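# Rotate the steel cup half a turn, then release

## Task

Rotate the steel cup that sits beneath the dial indicator by half a revolution (180 degrees) on its fixture, then open the gripper so the cup is no longer held.

## Robot and tools

Robot: two 6-joint arms, left_arm and right_arm, each with a parallel two-finger gripper and a wrist camera (cam_left_wrist, cam_right_wrist, both 504x504 images). Base poses in the scene frame: left_arm at (+0.014, +0.232, 0) m, quat_wxyz (+0.995, 0, 0, +0.099); right_arm at (+0.047, -0.272, 0) m, quat_wxyz (+1.000, 0, 0, +0.016).

Scene frame: origin on the tabletop midway between the arms, +z up, +x pointing out over the table, left_arm on the +y side. The arm names say nothing about which side of an image something appears on. Gripper frame: fingers point along its +z and close along its y. The reported end_effector_position is the point between the pads, roughly 1 cm short of the fingertips, and it can be somewhat wrong, especially when the arm is stretched out.

Joint order, used in every row and every per-joint list: shoulder (joint2), elbow (joint3), waist (joint1), wrist pitch (joint4), wrist yaw (joint5), wrist roll (joint6). Ranges in rad: shoulder 0.000 to 3.142, elbow 0.000 to 3.019, waist -2.880 to 2.880, wrist pitch -1.693 to 1.571, wrist yaw -1.571 to 1.571, wrist roll -2.094 to 2.094. True ends may sit up to 0.019 rad either way.

A row is always 14 numbers, both arms together: left_arm's 6 joint values then its opening, then right_arm's 6 joint values then its opening. Joint values are offsets (not poses), scaled to [-1, 1], where 1.0 equals 1.264 rad waist, 1.32 shoulder, 1.276 elbow, 1.83 wrist pitch, 1.686 wrist yaw, 2.022 wrist roll. The opening is absolute: +1 fully open, -1 closed. Optionally 12 more numbers from 0 to 1 may follow: a gain scale per joint, left_arm's 6 then right_arm's 6 in the joint order above; these persist until changed.

execute_actions(actions): a list of up to 15 actions; each action is a list of up to 15 rows, one per 1/30 s control step, and if shorter its last row is held to fill 15 steps. Offsets in every row count from the joint angles at the start of that action (for a call's first action, the angles last reported), not from the previous row. An empty list just returns the current state. If a row would push a joint more than 0.019 rad beyond its range, that action is rejected for both arms; if this happens on the first action, or any action is malformed, the whole call does nothing.

move(target, speed, blocking): target is one row as above, but its offsets count from the Joint positions in the latest result that printed them. All joints travel together so they finish at the same moment (grippers trace curves), over 0.5 to 10 s. speed is in rad/s for the joint with the longest way to go, 0.01 to 2, default 0.5. It does not avoid obstacles or the other arm. With blocking=false the result comes after 0.5 s while motion continues; you must call wait or stop before sending further rows or moves. Finger values are applied right away. The added "move:" line reports the ending (done, off_target, moving, held, fault), limits=held or limits=none, and each arm's joint furthest from target. Faster motion and a target set deeper past a contact mean harder impacts and pressing.

wait(seconds): 0 to 10; lets time run with the last commands held; returns early if a running move finishes. stop(): brakes a running move (needs some room). zoom_image(camera, region): region [x0, y0, x1, y1] in pixels of that camera's last image, at most 504 by 504. read_manual(section): licence texts only, default "licences". finished_scene(scene): ends the current scene (pass its number) and reports success; it cannot be undone, so only call it once the cup is turned and released.

Results: a state line per arm with end-effector position (m) and quat_wxyz; Joint positions (rad, then finger-pad gap in m, 0.094 when fully open) and Joint velocities; Joint targets (what the joints are being driven to now); joint torques (offset, scaled, noisy); grip_measured (opening on the command scale); step readings of joint angles, with HELD marking steps where an arm was held back. "joint sent to its limit" means a joint was clipped at its end; "joint command not followed" means a clearance check altered some joint targets.

Motion limits: each step, a joint's target may lead its measured angle by at most 0.264 rad waist, 0.32 shoulder, 0.276 elbow, 0.33 wrist pitch, 0.186 wrist yaw, 0.522 wrist roll, and targets are shrunk if they would shift the gripper more than 70 mm. Big offsets thus take several actions; finish unfinished motion with a fresh command. Arms can sag under zero offsets; correct by commanding back toward the desired angles.

Gripping: to hold something, command an opening about 0.03 below grip_measured (less for a lighter grip). Pad force tops out near 50 to 62 N, less on parts under about 2 mm thick. Readings can be off by about 1 mm.

Avoid: knocking anything off the table (task fails), letting the arms collide or press each other, dropping or slamming objects, and hard pushes. Occasional external tugs may act on held or loose items. Holding loads heats motors: a MOTOR HOT line appears from 85 °C, and at 100 °C the arm goes limp with an OVER-TEMPERATURE FAULT.

Each tool is called after "Call:" by a JSON object that holds its "op" and its "data", one argument or row to a line.

## Session

Call:
{"op": "execute_actions", "data": {
  "actions": []
}}

Scene clock: 0.00 s.
left_arm: end_effector_position=(+0.1018, +0.6685, +0.1162) grip_measured=+1.000 end_effector_quat_wxyz=(+0.119, +0.920, +0.067, +0.367) | right_arm: end_effector_position=(+0.5751, -0.1019, +0.3199) grip_measured=+1.000 end_effector_quat_wxyz=(+0.302, +0.317, +0.859, +0.266)
Joint names: [shoulder, elbow, waist, wrist pitch, wrist yaw, wrist roll]
Joint positions: left_arm=[ 1.744  1.241  1.44  -1.367  0.745 -1.53   0.094] | right_arm=[ 1.319  1.246  0.265 -0.671 -0.055  1.026  0.094]
Joint velocities: left_arm=[-0.005 -0.012 -0.005  0.007 -0.007  0.051  0.   ] | right_arm=[ 0.005  0.002 -0.005  0.007 -0.007  0.022  0.   ]
Joint torques (N m, as the arm reports them, + toward a larger angle): no reading
Motor temperatures (°C, as the motors report them): left_arm=[30 32 27 28 29 26] | right_arm=[32 32 27 27 28 26]
Joint targets: left_arm=[1.754 1.257 1.440 -1.368 0.744 -1.530] | right_arm=[1.324 1.269 0.265 -0.668 -0.055 1.026]
Joint stiffness scale: left_arm=[1. 1. 1. 1. 1. 1.] | right_arm=[1. 1. 1. 1. 1. 1.]

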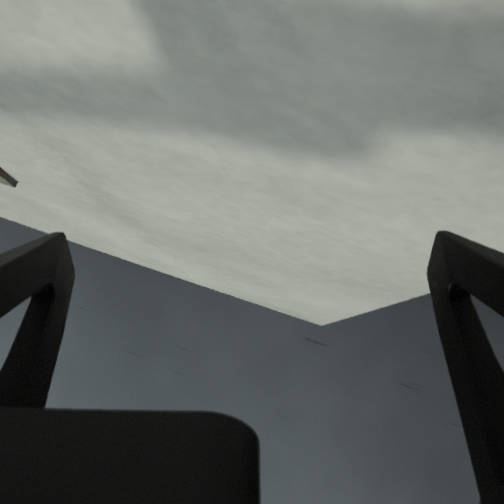

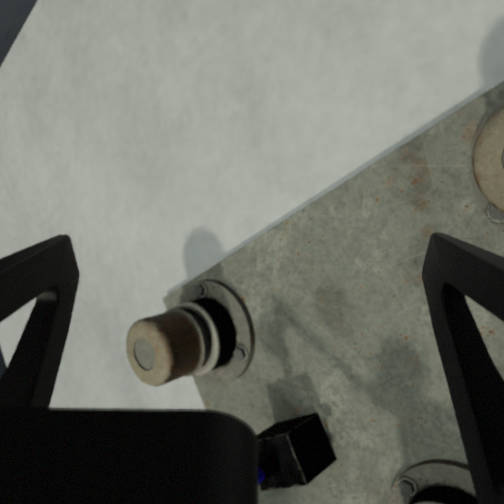

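Call:
{"op": "move", "data": {
  "target": [-0.521, 0.195, -1.0, 0, -0.442, 0.757, 1, 0, 0, 0, 0, 0, 0, 1],
  "speed": 1.2
}}

Scene clock: 6.57 s.
left_arm: end_effector_position=(+0.3698, +0.3713, +0.4468) grip_measured=+1.000 end_effector_quat_wxyz=(+0.301, -0.181, +0.935, +0.055) | right_arm: end_effector_position=(+0.5751, -0.1019, +0.3199) grip_measured=+1.000 end_effector_quat_wxyz=(+0.302, +0.317, +0.859, +0.266)
Joint names: [shoulder, elbow, waist, wrist pitch, wrist yaw, wrist roll]
Joint positions: left_arm=[ 1.042  1.46   0.177 -1.367  0.002 -0.008  0.094] | right_arm=[ 1.319  1.246  0.265 -0.671 -0.055  1.026  0.094]
Joint velocities: left_arm=[ 0.005 -0.022 -0.005  0.012  0.037 -0.007  0.   ] | right_arm=[-0.005 -0.002 -0.005  0.002 -0.007 -0.007  0.   ]
Joint torques (N m, as the arm reports them, + toward a larger angle): left_arm=[-5.09 13.72  0.13  1.15 -0.03  0.09] | right_arm=[-9.35 11.67 -1.41  1.52  0.07  0.1 ]
Motor temperatures (°C, as the motors report them): left_arm=[30 34 27 28 29 26] | right_arm=[32 35 27 27 28 26]
Joint targets: left_arm=[1.056 1.490 0.176 -1.367 -0.001 0.000] | right_arm=[1.319 1.246 0.265 -0.671 -0.055 1.026]
Joint stiffness scale: left_arm=[1. 1. 1. 1. 1. 1.] | right_arm=[1. 1. 1. 1. 1. 1.]
move: off_target (left_arm); limits=none; left_arm: farthest joint: the elbow, 0.030 radians from its target (0.249 radians at the start); right_arm: farthest joint: the waist, 0.000 radians from its target (0.000 radians at the start)

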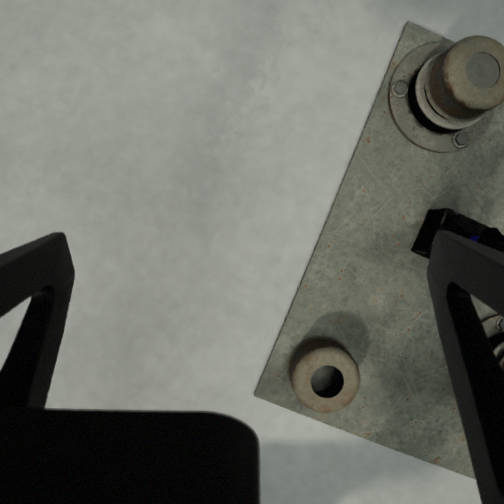

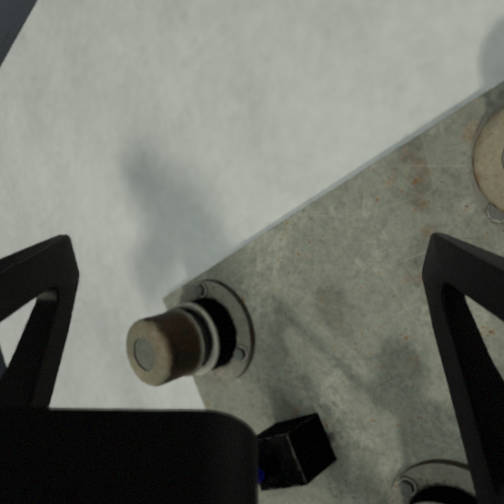

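Call:
{"op": "move", "data": {
  "target": [0.01, 0.024, -0.713, 0, 0, 0, 1, 0, 0, 0, 0, 0, 0, 1],
  "speed": 1.2
}}

Scene clock: 9.00 s.
left_arm: end_effector_position=(+0.3442, +0.0397, +0.4468) grip_measured=+1.000 end_effector_quat_wxyz=(+0.295, +0.244, +0.920, -0.082) | right_arm: end_effector_position=(+0.5751, -0.1019, +0.3199) grip_measured=+1.000 end_effector_quat_wxyz=(+0.302, +0.317, +0.859, +0.266)
Joint names: [shoulder, elbow, waist, wrist pitch, wrist yaw, wrist roll]
Joint positions: left_arm=[ 1.042  1.46  -0.725 -1.367  0.003 -0.007  0.094] | right_arm=[ 1.319  1.246  0.265 -0.671 -0.055  1.026  0.094]
Joint velocities: left_arm=[-0.005  0.002 -0.015 -0.017 -0.007 -0.037  0.   ] | right_arm=[ 0.005  0.002 -0.005 -0.007 -0.007  0.022  0.   ]
Joint torques (N m, as the arm reports them, + toward a larger angle): left_arm=[-4.95 13.73  0.07  1.15  0.08  0.01] | right_arm=[-9.62 11.64 -1.24  1.6   0.06  0.1 ]
Motor temperatures (°C, as the motors report them): left_arm=[30 34 27 28 29 26] | right_arm=[32 36 27 27 28 26]
Joint targets: left_arm=[1.055 1.491 -0.724 -1.367 0.003 -0.008] | right_arm=[1.319 1.246 0.265 -0.671 -0.055 1.026]
Joint stiffness scale: left_arm=[1. 1. 1. 1. 1. 1.] | right_arm=[1. 1. 1. 1. 1. 1.]
move: off_target (left_arm); limits=none; left_arm: farthest joint: the elbow, 0.031 radians from its target (0.031 radians at the start); right_arm: farthest joint: the waist, 0.000 radians from its target (0.000 radians at the start)

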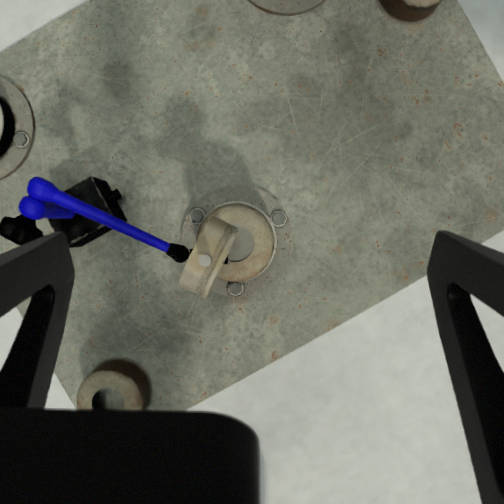

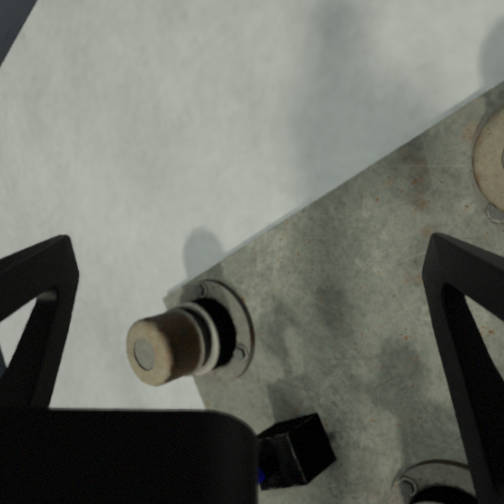

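Call:
{"op": "move", "data": {
  "target": [0, 0, 0, 0, 0, 0, 1, 0.25, -0.647, -0.103, 0.967, -0.818, -0.507, 1],
  "speed": 1.2
}}

Scene clock: 18.77 s.
left_arm: end_effector_position=(+0.3442, +0.0397, +0.4468) grip_measured=+1.000 end_effector_quat_wxyz=(+0.295, +0.244, +0.920, -0.082) | right_arm: end_effector_position=(+0.3572, -0.0452, +0.1358) grip_measured=+1.000 end_effector_quat_wxyz=(+0.450, -0.478, +0.530, +0.537)
Joint names: [shoulder, elbow, waist, wrist pitch, wrist yaw, wrist roll]
Joint positions: left_arm=[ 1.042  1.46  -0.725 -1.367  0.003 -0.007  0.094] | right_arm=[ 1.628  0.423  0.143  1.082 -1.431  0.017  0.094]
Joint velocities: left_arm=[-0.005 -0.007 -0.024 -0.002  0.007 -0.037  0.   ] | right_arm=[ 0.024  0.002  0.005 -0.012  0.022 -0.022  0.   ]
Joint torques (N m, as the arm reports them, + toward a larger angle): left_arm=[-5.98 10.9   0.2   1.14  0.1   0.02] | right_arm=[-6.02  4.55 -1.89  2.05 -0.14 -0.03]
Motor temperatures (°C, as the motors report them): left_arm=[30 36 27 28 29 26] | right_arm=[33 37 27 27 28 26]
Joint targets: left_arm=[1.042 1.460 -0.725 -1.367 0.003 -0.007] | right_arm=[1.649 0.420 0.134 1.099 -1.434 0.001]
Joint stiffness scale: left_arm=[1. 1. 1. 1. 1. 1.] | right_arm=[1. 1. 1. 1. 1. 1.]
move: off_target (right_arm); limits=none; left_arm: farthest joint: the waist, 0.000 radians from its target (0.000 radians at the start); right_arm: farthest joint: the shoulder, 0.021 radians from its target (0.330 radians at the start)

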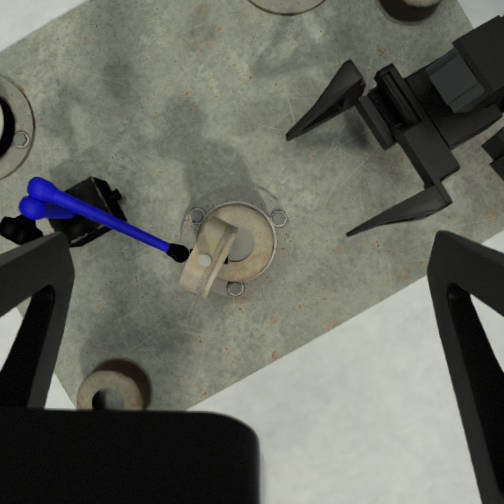

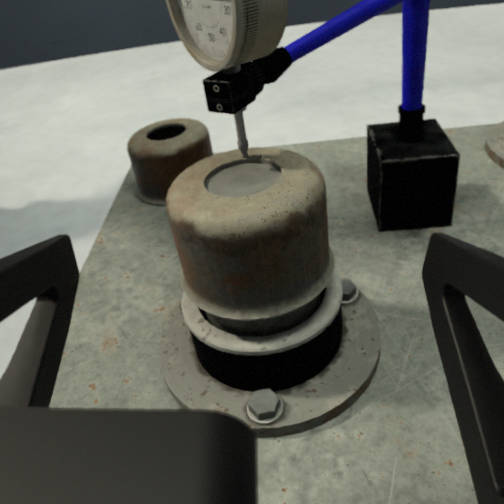

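Call:
{"op": "move", "data": {
  "target": [0, 0, 0, 0, 0, 0, 1, 0.187, 0, -0.004, 0.1355, 0, -0.006, 1],
  "speed": 0.6
}}

Scene clock: 21.43 s.
left_arm: end_effector_position=(+0.3442, +0.0397, +0.4468) grip_measured=+1.000 end_effector_quat_wxyz=(+0.295, +0.244, +0.920, -0.082) | right_arm: end_effector_position=(+0.3552, -0.0455, +0.0827) grip_measured=+1.000 end_effector_quat_wxyz=(+0.450, -0.477, +0.530, +0.538)
Joint names: [shoulder, elbow, waist, wrist pitch, wrist yaw, wrist roll]
Joint positions: left_arm=[ 1.042  1.46  -0.725 -1.367  0.003 -0.007  0.094] | right_arm=[ 1.861  0.423  0.143  1.312 -1.431  0.016  0.094]
Joint velocities: left_arm=[-0.005 -0.007 -0.015 -0.022 -0.022  0.037  0.   ] | right_arm=[-0.024 -0.002 -0.015  0.007  0.007 -0.066  0.   ]
Joint torques (N m, as the arm reports them, + toward a larger angle): left_arm=[-5.95 10.9   0.2   1.17  0.1   0.02] | right_arm=[-7.86  2.39 -1.49  2.03 -0.06  0.03]
Motor temperatures (°C, as the motors report them): left_arm=[30 36 27 28 29 26] | right_arm=[33 37 27 27 28 26]
Joint targets: left_arm=[1.042 1.460 -0.725 -1.367 0.003 -0.007] | right_arm=[1.874 0.423 0.138 1.330 -1.431 0.005]
Joint stiffness scale: left_arm=[1. 1. 1. 1. 1. 1.] | right_arm=[1. 1. 1. 1. 1. 1.]
move: done; limits=none; left_arm: farthest joint: the waist, 0.000 radians from its target (0.000 radians at the start); right_arm: farthest joint: the wrist pitch, 0.018 radians from its target (0.248 radians at the start)

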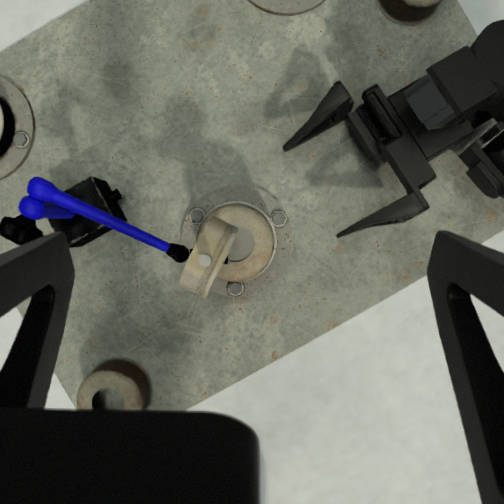

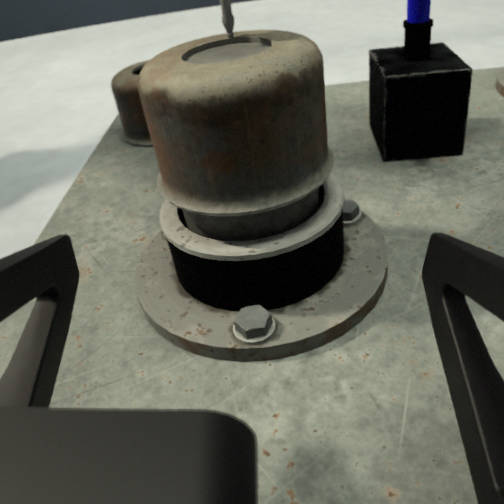

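Call:
{"op": "move", "data": {
  "target": [0, 0, 0, 0, 0, 0, 1, 0, 0.0676, 0.2233, -0.0475, 0.1705, 0, 1],
  "speed": 0.4
}}

Scene clock: 29.90 s.
left_arm: end_effector_position=(+0.3442, +0.0397, +0.4468) grip_measured=+1.000 end_effector_quat_wxyz=(+0.295, +0.244, +0.920, -0.082) | right_arm: end_effector_position=(+0.3496, +0.0513, +0.0802) grip_measured=+1.000 end_effector_quat_wxyz=(+0.442, -0.487, +0.538, +0.527)
Joint names: [shoulder, elbow, waist, wrist pitch, wrist yaw, wrist roll]
Joint positions: left_arm=[ 1.042  1.46  -0.725 -1.367  0.003 -0.007  0.094] | right_arm=[ 1.861  0.49   0.427  1.238 -1.147  0.016  0.094]
Joint velocities: left_arm=[ 0.015 -0.017 -0.015 -0.002  0.007  0.022  0.   ] | right_arm=[ 0.005  0.007 -0.015 -0.022  0.037 -0.007  0.   ]
Joint torques (N m, as the arm reports them, + toward a larger angle): left_arm=[-6.   10.9   0.18  1.16  0.1   0.02] | right_arm=[-9.63  5.02 -1.13  0.99  0.06  0.17]
Motor temperatures (°C, as the motors report them): left_arm=[30 36 27 28 29 26] | right_arm=[33 35 27 27 28 26]
Joint targets: left_arm=[1.042 1.460 -0.725 -1.367 0.003 -0.007] | right_arm=[1.861 0.509 0.425 1.226 -1.144 0.016]
Joint stiffness scale: left_arm=[1. 1. 1. 1. 1. 1.] | right_arm=[1. 1. 1. 1. 1. 1.]
move: done; limits=none; left_arm: farthest joint: the waist, 0.000 radians from its target (0.000 radians at the start); right_arm: farthest joint: the elbow, 0.019 radians from its target (0.087 radians at the start)

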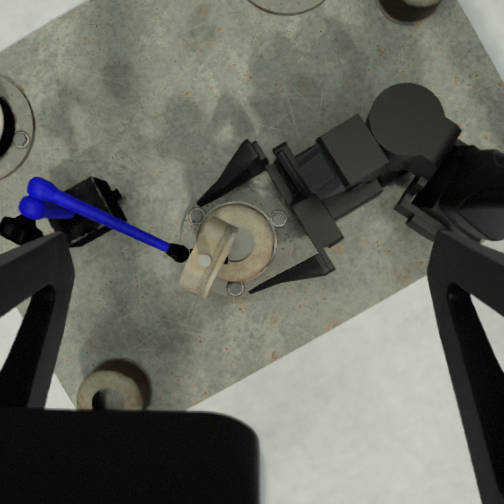

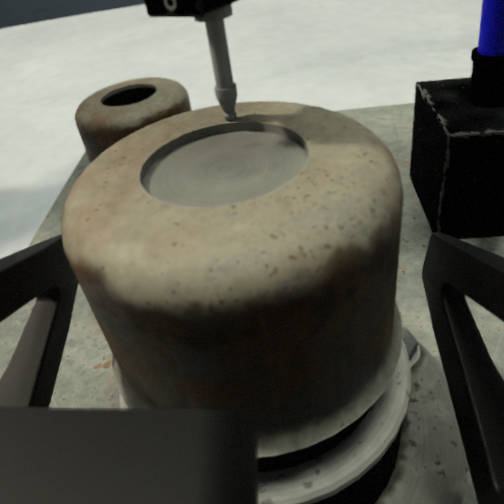

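Call:
{"op": "execute_actions", "data": {
  "actions": [
    [[0,0,0,0,0,0,1,-0.005,0.013,0,-0.006,0,0,0.3]],
    [[0,0,0,0,0,0,1,-0.005,0.013,0,-0.006,0,0,0.3]]
  ]
}}

Scene clock: 32.77 s.
left_arm: end_effector_position=(+0.3442, +0.0397, +0.4468) grip_measured=+1.000 end_effector_quat_wxyz=(+0.295, +0.244, +0.920, -0.082) | right_arm: end_effector_position=(+0.3493, +0.0513, +0.0805) grip_measured=+0.528 end_effector_quat_wxyz=(+0.442, -0.488, +0.537, +0.527)
Joint names: [shoulder, elbow, waist, wrist pitch, wrist yaw, wrist roll]
Joint positions: left_arm=[ 1.042  1.46  -0.725 -1.367  0.003 -0.007  0.094] | right_arm=[ 1.86   0.49   0.427  1.238 -1.149  0.015  0.072]
Joint velocities: left_arm=[ 0.005 -0.007 -0.015 -0.007  0.007 -0.037  0.   ] | right_arm=[-0.005 -0.002 -0.015  0.007  0.007  0.007  0.001]
Joint torques (N m, as the arm reports them, + toward a larger angle): left_arm=[-5.94 10.89  0.19  1.15  0.1   0.02] | right_arm=[-10.17   4.89  -1.24   1.13  -0.05   0.15]
Motor temperatures (°C, as the motors report them): left_arm=[30 36 27 28 29 26] | right_arm=[33 35 27 27 28 26]
Joint targets: left_arm=[1.042 1.460 -0.725 -1.367 0.003 -0.007] | right_arm=[1.854 0.507 0.427 1.227 -1.149 0.015]
Joint stiffness scale: left_arm=[1. 1. 1. 1. 1. 1.] | right_arm=[1. 1. 1. 1. 1. 1.]
Step readings (joint positions; steps 1 to 15: 1st action; 16 to 30: 2nd action):
0: left_arm=[1.042 1.460 -0.725 -1.367 0.003 -0.007] | right_arm=[1.861 0.490 0.427 1.238 -1.147 0.016]
1: left_arm=[1.042 1.460 -0.725 -1.367 0.003 -0.007] | right_arm=[1.861 0.490 0.427 1.238 -1.147 0.016]
2: left_arm=[1.042 1.460 -0.725 -1.367 0.003 -0.007] | right_arm=[1.861 0.490 0.427 1.238 -1.147 0.016]
4: left_arm=[1.042 1.460 -0.725 -1.367 0.003 -0.007] | right_arm=[1.860 0.490 0.427 1.238 -1.149 0.015]
8: left_arm=[1.042 1.460 -0.725 -1.367 0.003 -0.007] | right_arm=[1.860 0.490 0.427 1.238 -1.149 0.015]
15: left_arm=[1.042 1.460 -0.725 -1.367 0.003 -0.007] | right_arm=[1.860 0.490 0.427 1.238 -1.149 0.015]
16: left_arm=[1.042 1.460 -0.725 -1.367 0.003 -0.007] | right_arm=[1.860 0.490 0.427 1.238 -1.149 0.015]
17: left_arm=[1.042 1.460 -0.725 -1.367 0.003 -0.007] | right_arm=[1.860 0.490 0.427 1.238 -1.149 0.015]
19: left_arm=[1.042 1.460 -0.725 -1.367 0.003 -0.007] | right_arm=[1.860 0.490 0.427 1.238 -1.149 0.015]
23: left_arm=[1.042 1.460 -0.725 -1.367 0.003 -0.007] | right_arm=[1.860 0.490 0.427 1.238 -1.149 0.015]
30: Joint positions above

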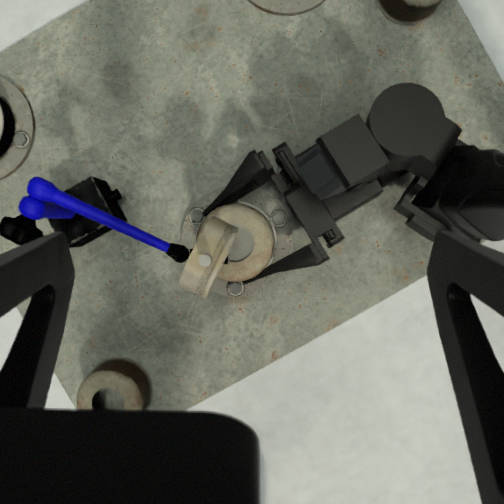

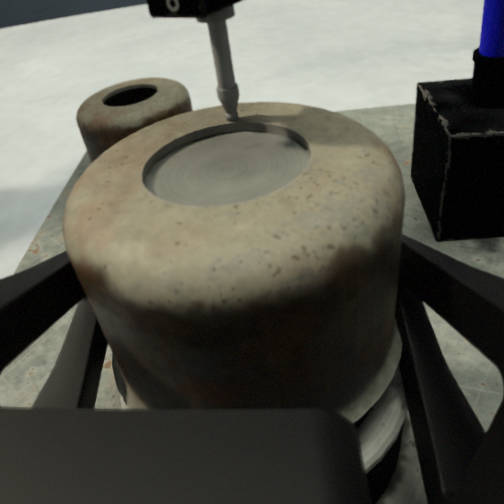

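Call:
{"op": "move", "data": {
  "target": [0, 0, 0, 0, 0, 0, 1, -0.0455, -0.0823, 0.0593, 0.0202, 0.204, -0.004, 0.45],
  "speed": 0.4
}}

Scene clock: 35.73 s.
left_arm: end_effector_position=(+0.3442, +0.0397, +0.4468) grip_measured=+1.000 end_effector_quat_wxyz=(+0.295, +0.244, +0.920, -0.082) | right_arm: end_effector_position=(+0.3508, +0.0510, +0.0801) grip_measured=+0.528 end_effector_quat_wxyz=(+0.500, -0.430, +0.602, +0.451)
Joint names: [shoulder, elbow, waist, wrist pitch, wrist yaw, wrist roll]
Joint positions: left_arm=[ 1.042  1.46  -0.725 -1.367  0.003 -0.007  0.094] | right_arm=[ 1.802  0.392  0.499  1.271 -0.819  0.012  0.072]
Joint velocities: left_arm=[-0.005 -0.007 -0.005  0.007  0.037  0.081  0.   ] | right_arm=[-0.005  0.012 -0.005 -0.007 -0.081 -0.051 -0.001]
Joint torques (N m, as the arm reports them, + toward a larger angle): left_arm=[-5.95 10.89  0.21  1.16  0.09  0.02] | right_arm=[-8.57  2.45 -1.01  1.89  0.42  0.11]
Motor temperatures (°C, as the motors report them): left_arm=[30 36 27 28 29 26] | right_arm=[33 35 27 27 28 26]
Joint targets: left_arm=[1.042 1.460 -0.725 -1.367 0.003 -0.007] | right_arm=[1.801 0.385 0.502 1.275 -0.805 0.007]
Joint stiffness scale: left_arm=[1. 1. 1. 1. 1. 1.] | right_arm=[1. 1. 1. 1. 1. 1.]
move: done; limits=none; left_arm: farthest joint: the waist, 0.000 radians from its target (0.000 radians at the start); right_arm: farthest joint: the wrist yaw, 0.014 radians from its target (0.344 radians at the start)

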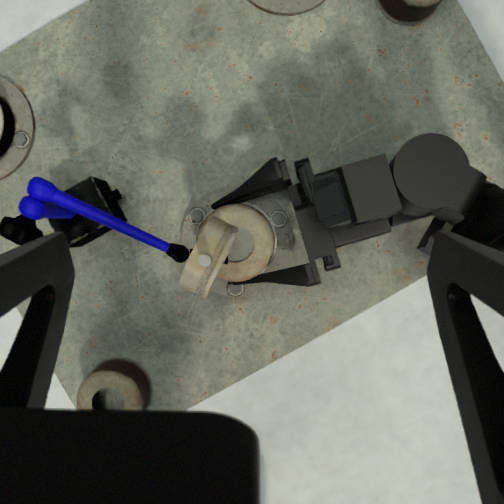

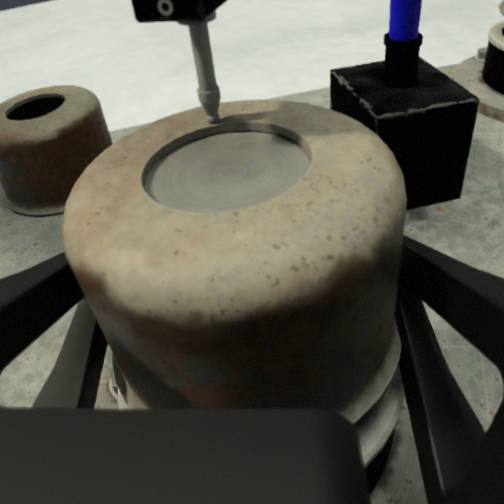

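Call:
{"op": "move", "data": {
  "target": [0, 0, 0, 0, 0, 0, 1, -0.0379, -0.0603, 0.1006, 0.0219, 0.2371, 0, 0.45],
  "speed": 0.4
}}

Scene clock: 41.00 s.
left_arm: end_effector_position=(+0.3442, +0.0397, +0.4468) grip_measured=+1.000 end_effector_quat_wxyz=(+0.295, +0.244, +0.920, -0.082) | right_arm: end_effector_position=(+0.3523, +0.0509, +0.0803) grip_measured=+0.528 end_effector_quat_wxyz=(+0.549, -0.355, +0.659, +0.371)
Joint names: [shoulder, elbow, waist, wrist pitch, wrist yaw, wrist roll]
Joint positions: left_arm=[ 1.042  1.46  -0.725 -1.367  0.003 -0.007  0.094] | right_arm=[ 1.759  0.323  0.621  1.303 -0.433  0.043  0.072]
Joint velocities: left_arm=[ 0.015 -0.007 -0.005  0.007 -0.007  0.007  0.   ] | right_arm=[-0.005  0.007 -0.015 -0.002  0.007 -0.051 -0.   ]
Joint torques (N m, as the arm reports them, + toward a larger angle): left_arm=[-5.98 10.88  0.25  1.16  0.1   0.02] | right_arm=[-8.5   2.34 -0.72  2.28  0.46 -0.18]
Motor temperatures (°C, as the motors report them): left_arm=[30 36 27 28 29 26] | right_arm=[33 34 27 27 28 26]
Joint targets: left_arm=[1.042 1.460 -0.725 -1.367 0.003 -0.007] | right_arm=[1.752 0.316 0.627 1.311 -0.419 0.012]
Joint stiffness scale: left_arm=[1. 1. 1. 1. 1. 1.] | right_arm=[1. 1. 1. 1. 1. 1.]
move: off_target (right_arm); limits=none; left_arm: farthest joint: the waist, 0.000 radians from its target (0.000 radians at the start); right_arm: farthest joint: the wrist roll, 0.031 radians from its target (0.000 radians at the start)

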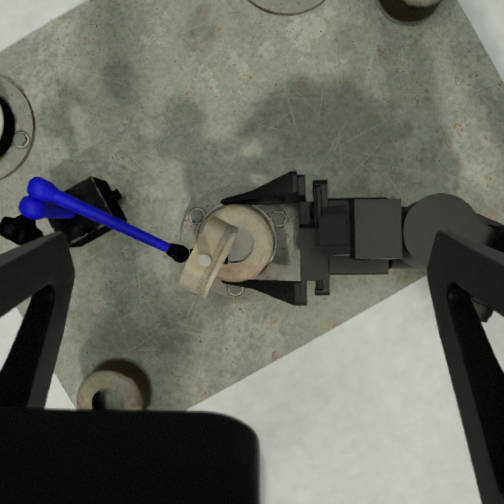

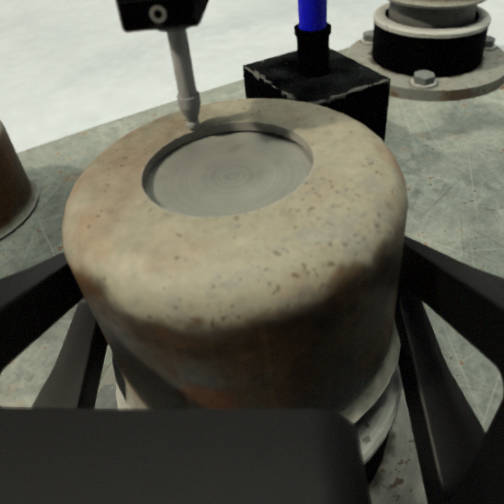

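Call:
{"op": "move", "data": {
  "target": [0, 0, 0, 0, 0, 0, 1, -0.022, -0.0259, 0.1286, 0.012, 0.2568, 0.008, 0.45],
  "speed": 0.4
}}

Scene clock: 44.37 s.
left_arm: end_effector_position=(+0.3442, +0.0397, +0.4468) grip_measured=+1.000 end_effector_quat_wxyz=(+0.295, +0.244, +0.920, -0.082) | right_arm: end_effector_position=(+0.3535, +0.0501, +0.0806) grip_measured=+0.528 end_effector_quat_wxyz=(+0.591, -0.266, +0.704, +0.291)
Joint names: [shoulder, elbow, waist, wrist pitch, wrist yaw, wrist roll]
Joint positions: left_arm=[ 1.042  1.46  -0.725 -1.367  0.003 -0.007  0.094] | right_arm=[ 1.742  0.297  0.776  1.314 -0.012  0.096  0.072]
Joint velocities: left_arm=[-0.024  0.002 -0.024  0.012 -0.007  0.066  0.   ] | right_arm=[-0.015 -0.012  0.005 -0.002 -0.022  0.007 -0.   ]
Joint torques (N m, as the arm reports them, + toward a larger angle): left_arm=[-5.98 10.9   0.18  1.17  0.1   0.02] | right_arm=[-8.5   2.25 -0.69  2.38  0.45 -0.24]
Motor temperatures (°C, as the motors report them): left_arm=[30 37 27 28 29 26] | right_arm=[33 34 27 27 28 26]
Joint targets: left_arm=[1.042 1.460 -0.725 -1.367 0.003 -0.007] | right_arm=[1.730 0.290 0.783 1.325 -0.000 0.059]
Joint stiffness scale: left_arm=[1. 1. 1. 1. 1. 1.] | right_arm=[1. 1. 1. 1. 1. 1.]
move: off_target (right_arm); limits=none; left_arm: farthest joint: the waist, 0.000 radians from its target (0.000 radians at the start); right_arm: farthest joint: the wrist roll, 0.036 radians from its target (0.016 radians at the start)

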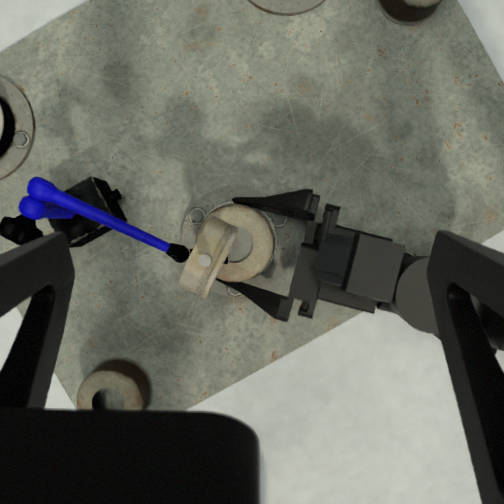

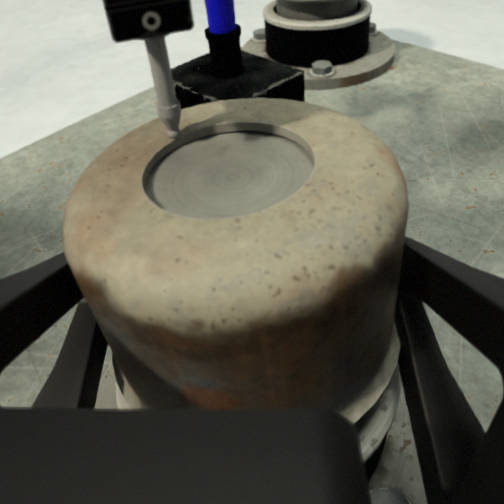

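Call:
{"op": "move", "data": {
  "target": [0, 0, 0, 0, 0, 0, 1, 0.0136, 0.022, 0.1305, -0.0033, 0.2558, 0.012, 0.45],
  "speed": 0.4
}}

Scene clock: 48.30 s.
left_arm: end_effector_position=(+0.3442, +0.0397, +0.4468) grip_measured=+1.000 end_effector_quat_wxyz=(+0.295, +0.244, +0.920, -0.082) | right_arm: end_effector_position=(+0.3541, +0.0489, +0.0826) grip_measured=+0.522 end_effector_quat_wxyz=(+0.630, -0.171, +0.728, +0.211)
Joint names: [shoulder, elbow, waist, wrist pitch, wrist yaw, wrist roll]
Joint positions: left_arm=[ 1.042  1.46  -0.725 -1.367  0.003 -0.007  0.094] | right_arm=[1.751 0.318 0.93  1.305 0.404 0.144 0.072]
Joint velocities: left_arm=[ 0.005 -0.002 -0.005  0.007 -0.066 -0.007  0.   ] | right_arm=[-0.015  0.012 -0.005  0.017  0.007  0.022  0.   ]
Joint torques (N m, as the arm reports them, + toward a larger angle): left_arm=[-6.   10.89  0.17  1.17  0.1   0.02] | right_arm=[-7.04  3.63 -0.32  2.05  0.58 -0.11]
Motor temperatures (°C, as the motors report them): left_arm=[30 37 27 28 29 26] | right_arm=[33 34 27 27 28 26]
Joint targets: left_arm=[1.042 1.460 -0.725 -1.367 0.003 -0.007] | right_arm=[1.760 0.325 0.940 1.307 0.419 0.120]
Joint stiffness scale: left_arm=[1. 1. 1. 1. 1. 1.] | right_arm=[1. 1. 1. 1. 1. 1.]
move: off_target (right_arm); limits=none; left_arm: farthest joint: the waist, 0.000 radians from its target (0.000 radians at the start); right_arm: farthest joint: the wrist roll, 0.024 radians from its target (0.025 radians at the start)

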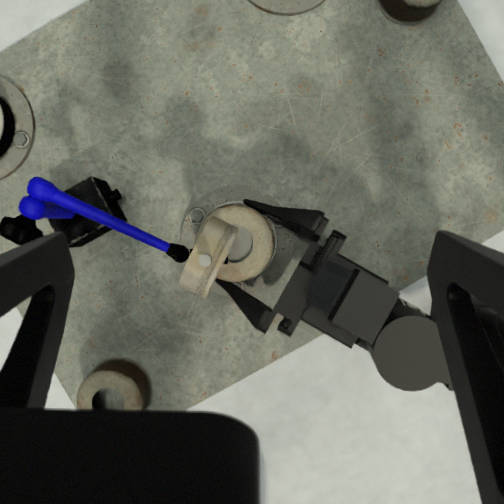

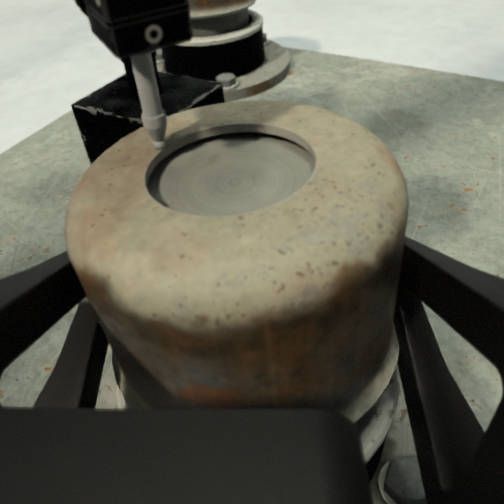

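Call:
{"op": "move", "data": {
  "target": [0, 0, 0, 0, 0, 0, 1, 0.0432, 0.0627, 0.1068, -0.0148, 0.2379, 0.008, 0.45],
  "speed": 0.4
}}

Scene clock: 54.97 s.
left_arm: end_effector_position=(+0.3442, +0.0397, +0.4468) grip_measured=+1.000 end_effector_quat_wxyz=(+0.295, +0.244, +0.920, -0.082) | right_arm: end_effector_position=(+0.3550, +0.0481, +0.0838) grip_measured=+0.521 end_effector_quat_wxyz=(+0.664, -0.074, +0.733, +0.128)
Joint names: [shoulder, elbow, waist, wrist pitch, wrist yaw, wrist roll]
Joint positions: left_arm=[ 1.042  1.46  -0.725 -1.367  0.003 -0.007  0.094] | right_arm=[1.793 0.386 1.053 1.284 0.79  0.178 0.071]
Joint velocities: left_arm=[-0.005 -0.007  0.005 -0.002 -0.007  0.022  0.   ] | right_arm=[-0.015  0.007 -0.015  0.007 -0.007  0.022 -0.   ]
Joint torques (N m, as the arm reports them, + toward a larger angle): left_arm=[-5.97 10.89  0.21  1.15  0.09  0.02] | right_arm=[-7.35  4.35 -0.33  1.53  0.57 -0.02]
Motor temperatures (°C, as the motors report them): left_arm=[30 37 27 28 29 26] | right_arm=[33 34 27 27 28 26]
Joint targets: left_arm=[1.042 1.460 -0.725 -1.367 0.003 -0.007] | right_arm=[1.809 0.398 1.065 1.278 0.805 0.161]
Joint stiffness scale: left_arm=[1. 1. 1. 1. 1. 1.] | right_arm=[1. 1. 1. 1. 1. 1.]
move: done; limits=none; left_arm: farthest joint: the waist, 0.000 radians from its target (0.000 radians at the start); right_arm: farthest joint: the wrist roll, 0.018 radians from its target (0.016 radians at the start)

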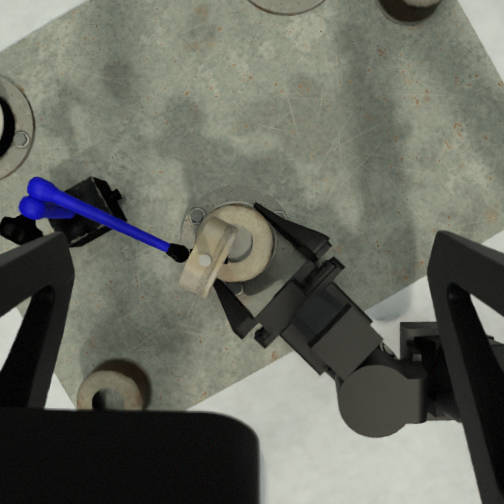

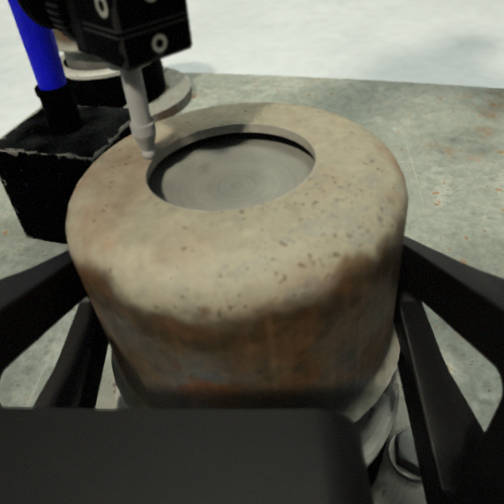

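Call:
{"op": "move", "data": {
  "target": [0, 0, 0, 0, 0, 0, 1, 0.0553, 0.0909, 0.0702, -0.0284, 0.2097, 0.005, 0.45],
  "speed": 0.4
}}

Scene clock: 58.03 s.
left_arm: end_effector_position=(+0.3442, +0.0397, +0.4468) grip_measured=+1.000 end_effector_quat_wxyz=(+0.295, +0.244, +0.920, -0.082) | right_arm: end_effector_position=(+0.3556, +0.0470, +0.0849) grip_measured=+0.520 end_effector_quat_wxyz=(+0.688, +0.022, +0.725, +0.040)
Joint names: [shoulder, elbow, waist, wrist pitch, wrist yaw, wrist roll]
Joint positions: left_arm=[ 1.042  1.46  -0.725 -1.367  0.003 -0.007  0.094] | right_arm=[1.847 0.485 1.13  1.242 1.131 0.197 0.071]
Joint velocities: left_arm=[ 0.005 -0.002  0.005 -0.007 -0.007 -0.022  0.   ] | right_arm=[-0.005  0.002  0.005  0.012  0.022 -0.007  0.   ]
Joint torques (N m, as the arm reports them, + toward a larger angle): left_arm=[-5.99 10.89  0.17  1.14  0.1   0.02] | right_arm=[-8.01  4.95 -0.28  1.13  0.56  0.05]
Motor temperatures (°C, as the motors report them): left_arm=[30 37 27 28 29 26] | right_arm=[33 34 27 27 28 26]
Joint targets: left_arm=[1.042 1.460 -0.725 -1.367 0.003 -0.007] | right_arm=[1.866 0.501 1.142 1.232 1.144 0.188]
Joint stiffness scale: left_arm=[1. 1. 1. 1. 1. 1.] | right_arm=[1. 1. 1. 1. 1. 1.]
move: done; limits=none; left_arm: farthest joint: the waist, 0.000 radians from its target (0.000 radians at the start); right_arm: farthest joint: the shoulder, 0.019 radians from its target (0.073 radians at the start)

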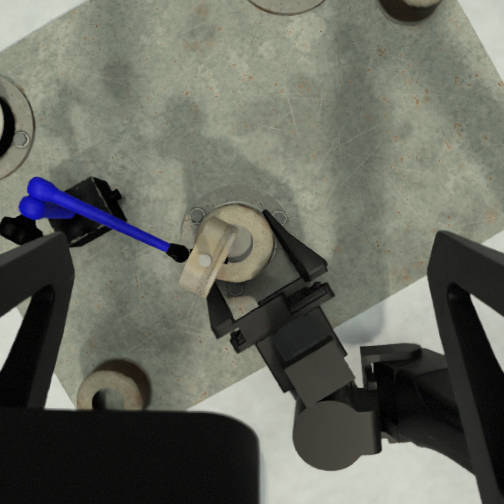

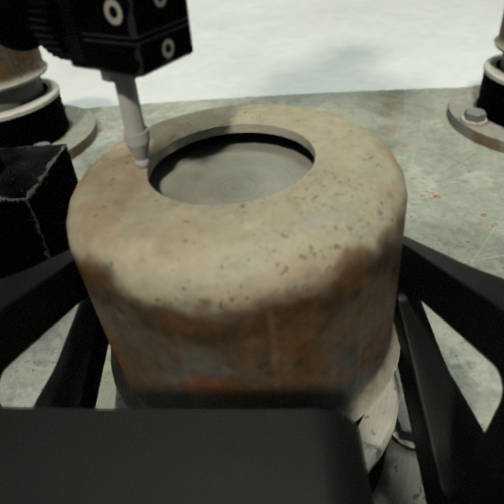

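Call:
{"op": "execute_actions", "data": {
  "actions": [
    [[0,0,0,0,0,0,1,0.008,0,0,0,0,0,1]]
  ]
}}

Scene clock: 60.03 s.
left_arm: end_effector_position=(+0.3442, +0.0397, +0.4468) grip_measured=+1.000 end_effector_quat_wxyz=(+0.295, +0.244, +0.920, -0.082) | right_arm: end_effector_position=(+0.3556, +0.0470, +0.0849) grip_measured=+1.000 end_effector_quat_wxyz=(+0.688, +0.022, +0.725, +0.040)
Joint names: [shoulder, elbow, waist, wrist pitch, wrist yaw, wrist roll]
Joint positions: left_arm=[ 1.042  1.46  -0.725 -1.367  0.003 -0.007  0.094] | right_arm=[1.847 0.485 1.13  1.242 1.131 0.198 0.094]
Joint velocities: left_arm=[ 0.005 -0.002  0.005  0.007  0.051 -0.007  0.   ] | right_arm=[-0.005 -0.012  0.005 -0.022  0.037 -0.095  0.   ]
Joint torques (N m, as the arm reports them, + toward a larger angle): left_arm=[-5.97 10.88  0.2   1.14  0.1   0.02] | right_arm=[-8.35  3.31 -1.18  1.51  0.09  0.15]
Motor temperatures (°C, as the motors report them): left_arm=[30 37 27 28 29 26] | right_arm=[33 34 27 27 28 26]
Joint targets: left_arm=[1.042 1.460 -0.725 -1.367 0.003 -0.007] | right_arm=[1.857 0.485 1.130 1.242 1.131 0.198]
Joint stiffness scale: left_arm=[1. 1. 1. 1. 1. 1.] | right_arm=[1. 1. 1. 1. 1. 1.]
Step readings (joint positions):
0: left_arm=[1.042 1.460 -0.725 -1.367 0.003 -0.007] | right_arm=[1.847 0.485 1.130 1.242 1.131 0.197]
1: left_arm=[1.042 1.460 -0.725 -1.367 0.003 -0.007] | right_arm=[1.847 0.485 1.130 1.242 1.131 0.198]
2: left_arm=[1.042 1.460 -0.725 -1.367 0.003 -0.007] | right_arm=[1.847 0.485 1.130 1.242 1.131 0.198]
4: left_arm=[1.042 1.460 -0.725 -1.367 0.003 -0.007] | right_arm=[1.847 0.485 1.130 1.242 1.131 0.198]
8: left_arm=[1.042 1.460 -0.725 -1.367 0.003 -0.007] | right_arm=[1.847 0.485 1.130 1.242 1.131 0.198]
15: Joint positions above

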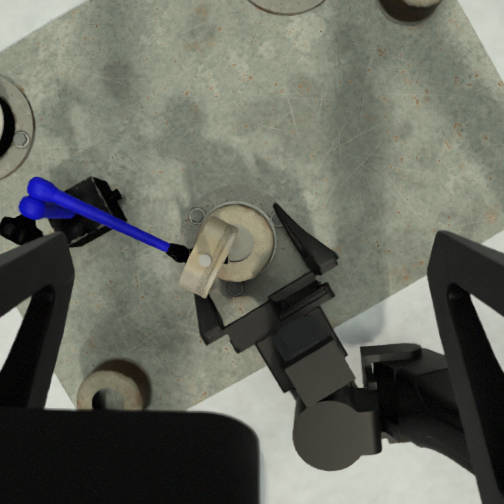

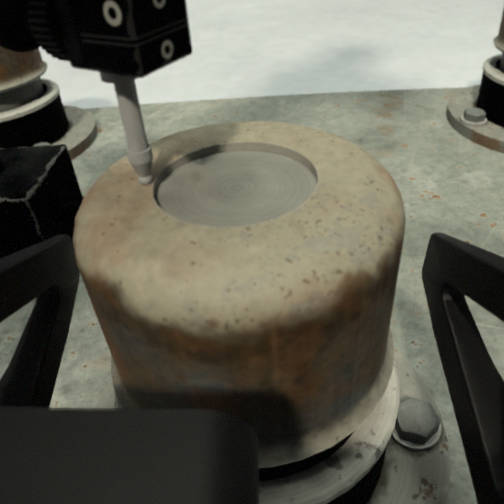

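Reverse to V5.

Call:
{"op": "move", "data": {
  "target": [0, 0, 0, 0, 0, 0, 1, -0.053, -0.0815, -0.0672, 0.0339, -0.2023, -0.01, 1],
  "speed": 0.6
}}

Scene clock: 62.00 s.
left_arm: end_effector_position=(+0.3442, +0.0397, +0.4468) grip_measured=+1.000 end_effector_quat_wxyz=(+0.295, +0.244, +0.920, -0.082) | right_arm: end_effector_position=(+0.3560, +0.0475, +0.0853) grip_measured=+1.000 end_effector_quat_wxyz=(+0.664, -0.065, +0.733, +0.133)
Joint names: [shoulder, elbow, waist, wrist pitch, wrist yaw, wrist roll]
Joint positions: left_arm=[ 1.042  1.46  -0.725 -1.367  0.003 -0.007  0.094] | right_arm=[1.791 0.387 1.051 1.286 0.793 0.193 0.094]
Joint velocities: left_arm=[-0.005  0.012 -0.015 -0.012  0.022 -0.022  0.   ] | right_arm=[ 0.005 -0.017 -0.005 -0.017 -0.022 -0.022  0.   ]
Joint torques (N m, as the arm reports them, + toward a larger angle): left_arm=[-6.   10.9   0.21  1.16  0.1   0.02] | right_arm=[-9.55  2.62 -1.68  2.5  -0.03 -0.01]
Motor temperatures (°C, as the motors report them): left_arm=[30 37 27 28 29 26] | right_arm=[33 34 27 27 28 26]
Joint targets: left_arm=[1.042 1.460 -0.725 -1.367 0.003 -0.007] | right_arm=[1.777 0.381 1.045 1.304 0.790 0.178]
Joint stiffness scale: left_arm=[1. 1. 1. 1. 1. 1.] | right_arm=[1. 1. 1. 1. 1. 1.]
move: done; limits=none; left_arm: farthest joint: the waist, 0.000 radians from its target (0.000 radians at the start); right_arm: farthest joint: the wrist pitch, 0.018 radians from its target (0.062 radians at the start)

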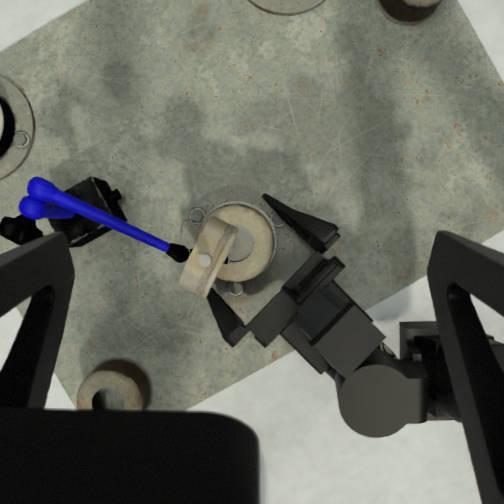

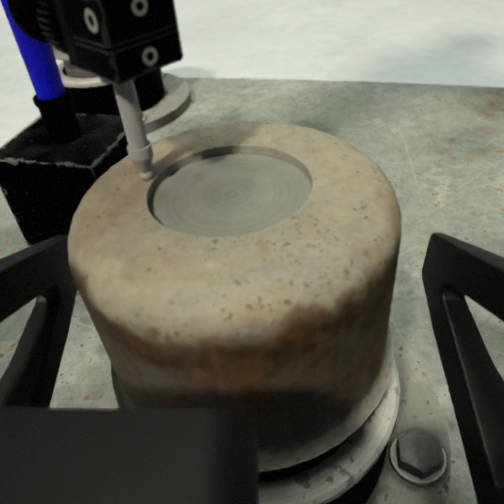

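To V4.

Call:
{"op": "move", "data": {
  "target": [0, 0, 0, 0, 0, 0, 1, -0.0424, -0.058, -0.102, 0.0213, -0.2307, -0.024, 1],
  "speed": 0.6
}}

Scene clock: 64.37 s.
left_arm: end_effector_position=(+0.3442, +0.0397, +0.4468) grip_measured=+1.000 end_effector_quat_wxyz=(+0.295, +0.244, +0.920, -0.082) | right_arm: end_effector_position=(+0.3553, +0.0483, +0.0835) grip_measured=+1.000 end_effector_quat_wxyz=(+0.629, -0.162, +0.729, +0.216)
Joint names: [shoulder, elbow, waist, wrist pitch, wrist yaw, wrist roll]
Joint positions: left_arm=[ 1.042  1.46  -0.725 -1.367  0.003 -0.007  0.094] | right_arm=[1.751 0.319 0.928 1.306 0.408 0.161 0.094]
Joint velocities: left_arm=[ 0.005  0.012 -0.015 -0.002 -0.022 -0.037  0.   ] | right_arm=[-0.005 -0.012 -0.005  0.002 -0.081 -0.066  0.   ]
Joint torques (N m, as the arm reports them, + toward a larger angle): left_arm=[-5.98 10.89  0.2   1.15  0.1   0.02] | right_arm=[-8.91  2.44 -1.61  2.68 -0.04  0.  ]
Motor temperatures (°C, as the motors report them): left_arm=[30 37 27 28 29 26] | right_arm=[33 33 27 27 28 26]
Joint targets: left_arm=[1.042 1.460 -0.725 -1.367 0.003 -0.007] | right_arm=[1.735 0.313 0.923 1.325 0.404 0.145]
Joint stiffness scale: left_arm=[1. 1. 1. 1. 1. 1.] | right_arm=[1. 1. 1. 1. 1. 1.]
move: done; limits=none; left_arm: farthest joint: the waist, 0.000 radians from its target (0.000 radians at the start); right_arm: farthest joint: the wrist pitch, 0.019 radians from its target (0.039 radians at the start)

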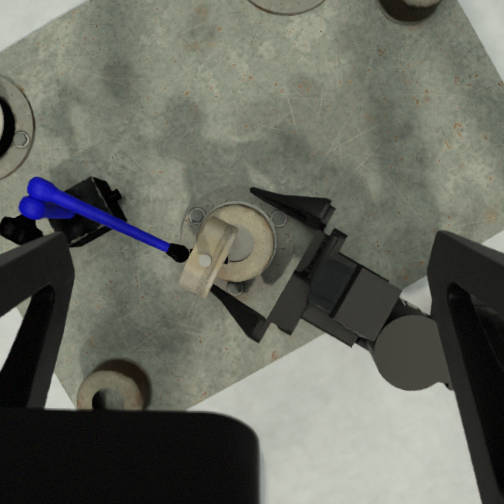

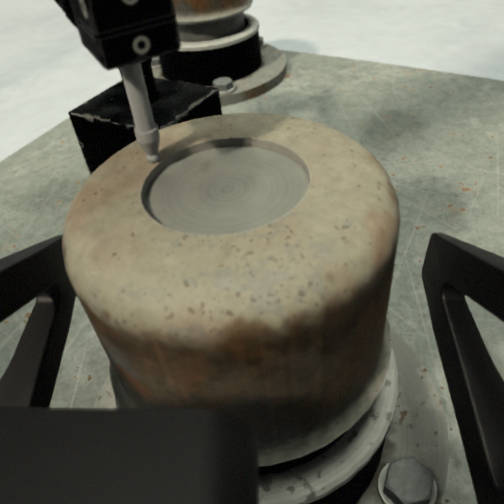

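To V3.

Call:
{"op": "move", "data": {
  "target": [0, 0, 0, 0, 0, 0, 1, -0.018, -0.0212, -0.126, 0.0137, -0.2491, -0.032, 1],
  "speed": 0.6
}}

Scene clock: 66.60 s.
left_arm: end_effector_position=(+0.3442, +0.0397, +0.4468) grip_measured=+1.000 end_effector_quat_wxyz=(+0.295, +0.244, +0.920, -0.082) | right_arm: end_effector_position=(+0.3549, +0.0502, +0.0805) grip_measured=+1.000 end_effector_quat_wxyz=(+0.589, -0.259, +0.706, +0.295)
Joint names: [shoulder, elbow, waist, wrist pitch, wrist yaw, wrist roll]
Joint positions: left_arm=[ 1.042  1.46  -0.725 -1.367  0.003 -0.007  0.094] | right_arm=[ 1.743  0.299  0.775  1.312 -0.009  0.112  0.094]
Joint velocities: left_arm=[-0.015  0.002  0.005 -0.017  0.037  0.022  0.   ] | right_arm=[-0.005  0.002 -0.005 -0.007 -0.051 -0.007  0.   ]
Joint torques (N m, as the arm reports them, + toward a larger angle): left_arm=[-6.02 10.9   0.19  1.15  0.1   0.02] | right_arm=[-8.73  2.27 -1.61  2.71 -0.1   0.01]
Motor temperatures (°C, as the motors report them): left_arm=[30 37 27 28 29 26] | right_arm=[33 33 27 27 28 26]
Joint targets: left_arm=[1.042 1.460 -0.725 -1.367 0.003 -0.007] | right_arm=[1.727 0.292 0.769 1.331 -0.012 0.096]
Joint stiffness scale: left_arm=[1. 1. 1. 1. 1. 1.] | right_arm=[1. 1. 1. 1. 1. 1.]
move: done; limits=none; left_arm: farthest joint: the waist, 0.000 radians from its target (0.000 radians at the start); right_arm: farthest joint: the wrist pitch, 0.019 radians from its target (0.025 radians at the start)

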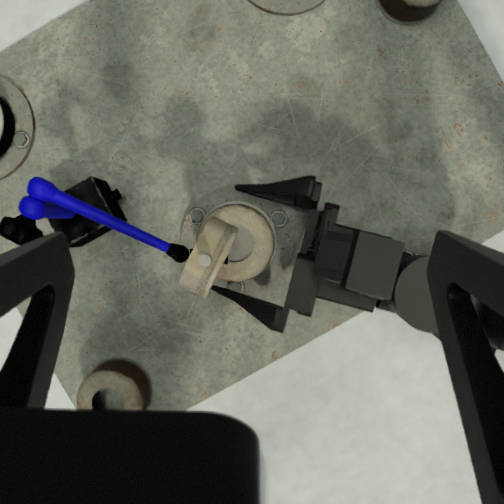

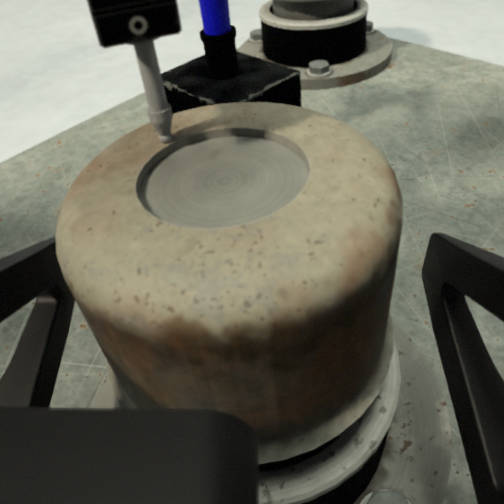

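To V2 (1.759,.323,.621,1.303,−.433,.043).

Call:
{"op": "move", "data": {
  "target": [0, 0, 0, 0, 0, 0, 1, 0.030, 0.0266, -0.1266, -0.011, -0.2515, -0.034, 1],
  "speed": 0.6
}}

Scene clock: 68.87 s.
left_arm: end_effector_position=(+0.3442, +0.0397, +0.4468) grip_measured=+1.000 end_effector_quat_wxyz=(+0.295, +0.244, +0.920, -0.082) | right_arm: end_effector_position=(+0.3501, +0.0482, +0.0788) grip_measured=+1.000 end_effector_quat_wxyz=(+0.545, -0.349, +0.664, +0.374)
Joint names: [shoulder, elbow, waist, wrist pitch, wrist yaw, wrist roll]
Joint positions: left_arm=[ 1.042  1.46  -0.725 -1.367  0.003 -0.007  0.094] | right_arm=[ 1.758  0.314  0.62   1.304 -0.43   0.059  0.094]
Joint velocities: left_arm=[ 0.005 -0.012  0.005 -0.007  0.037 -0.007  0.   ] | right_arm=[-0.015  0.007  0.015  0.002  0.051 -0.095  0.   ]
Joint torques (N m, as the arm reports them, + toward a larger angle): left_arm=[-6.01 10.9   0.24  1.16  0.1   0.02] | right_arm=[-5.97  4.7  -1.79  1.42 -0.12 -0.03]
Motor temperatures (°C, as the motors report them): left_arm=[30 37 27 28 29 26] | right_arm=[33 33 27 27 28 26]
Joint targets: left_arm=[1.042 1.460 -0.725 -1.367 0.003 -0.007] | right_arm=[1.782 0.333 0.615 1.292 -0.433 0.043]
Joint stiffness scale: left_arm=[1. 1. 1. 1. 1. 1.] | right_arm=[1. 1. 1. 1. 1. 1.]
move: off_target (right_arm); limits=none; left_arm: farthest joint: the waist, 0.000 radians from its target (0.000 radians at the start); right_arm: farthest joint: the shoulder, 0.025 radians from its target (0.040 radians at the start)

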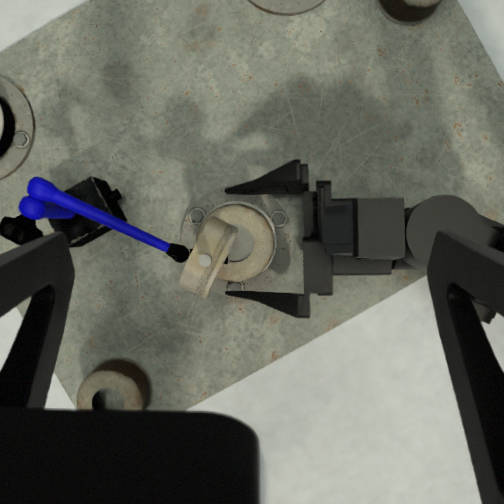

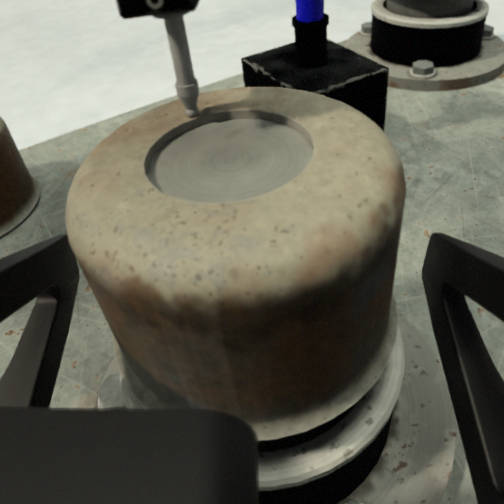

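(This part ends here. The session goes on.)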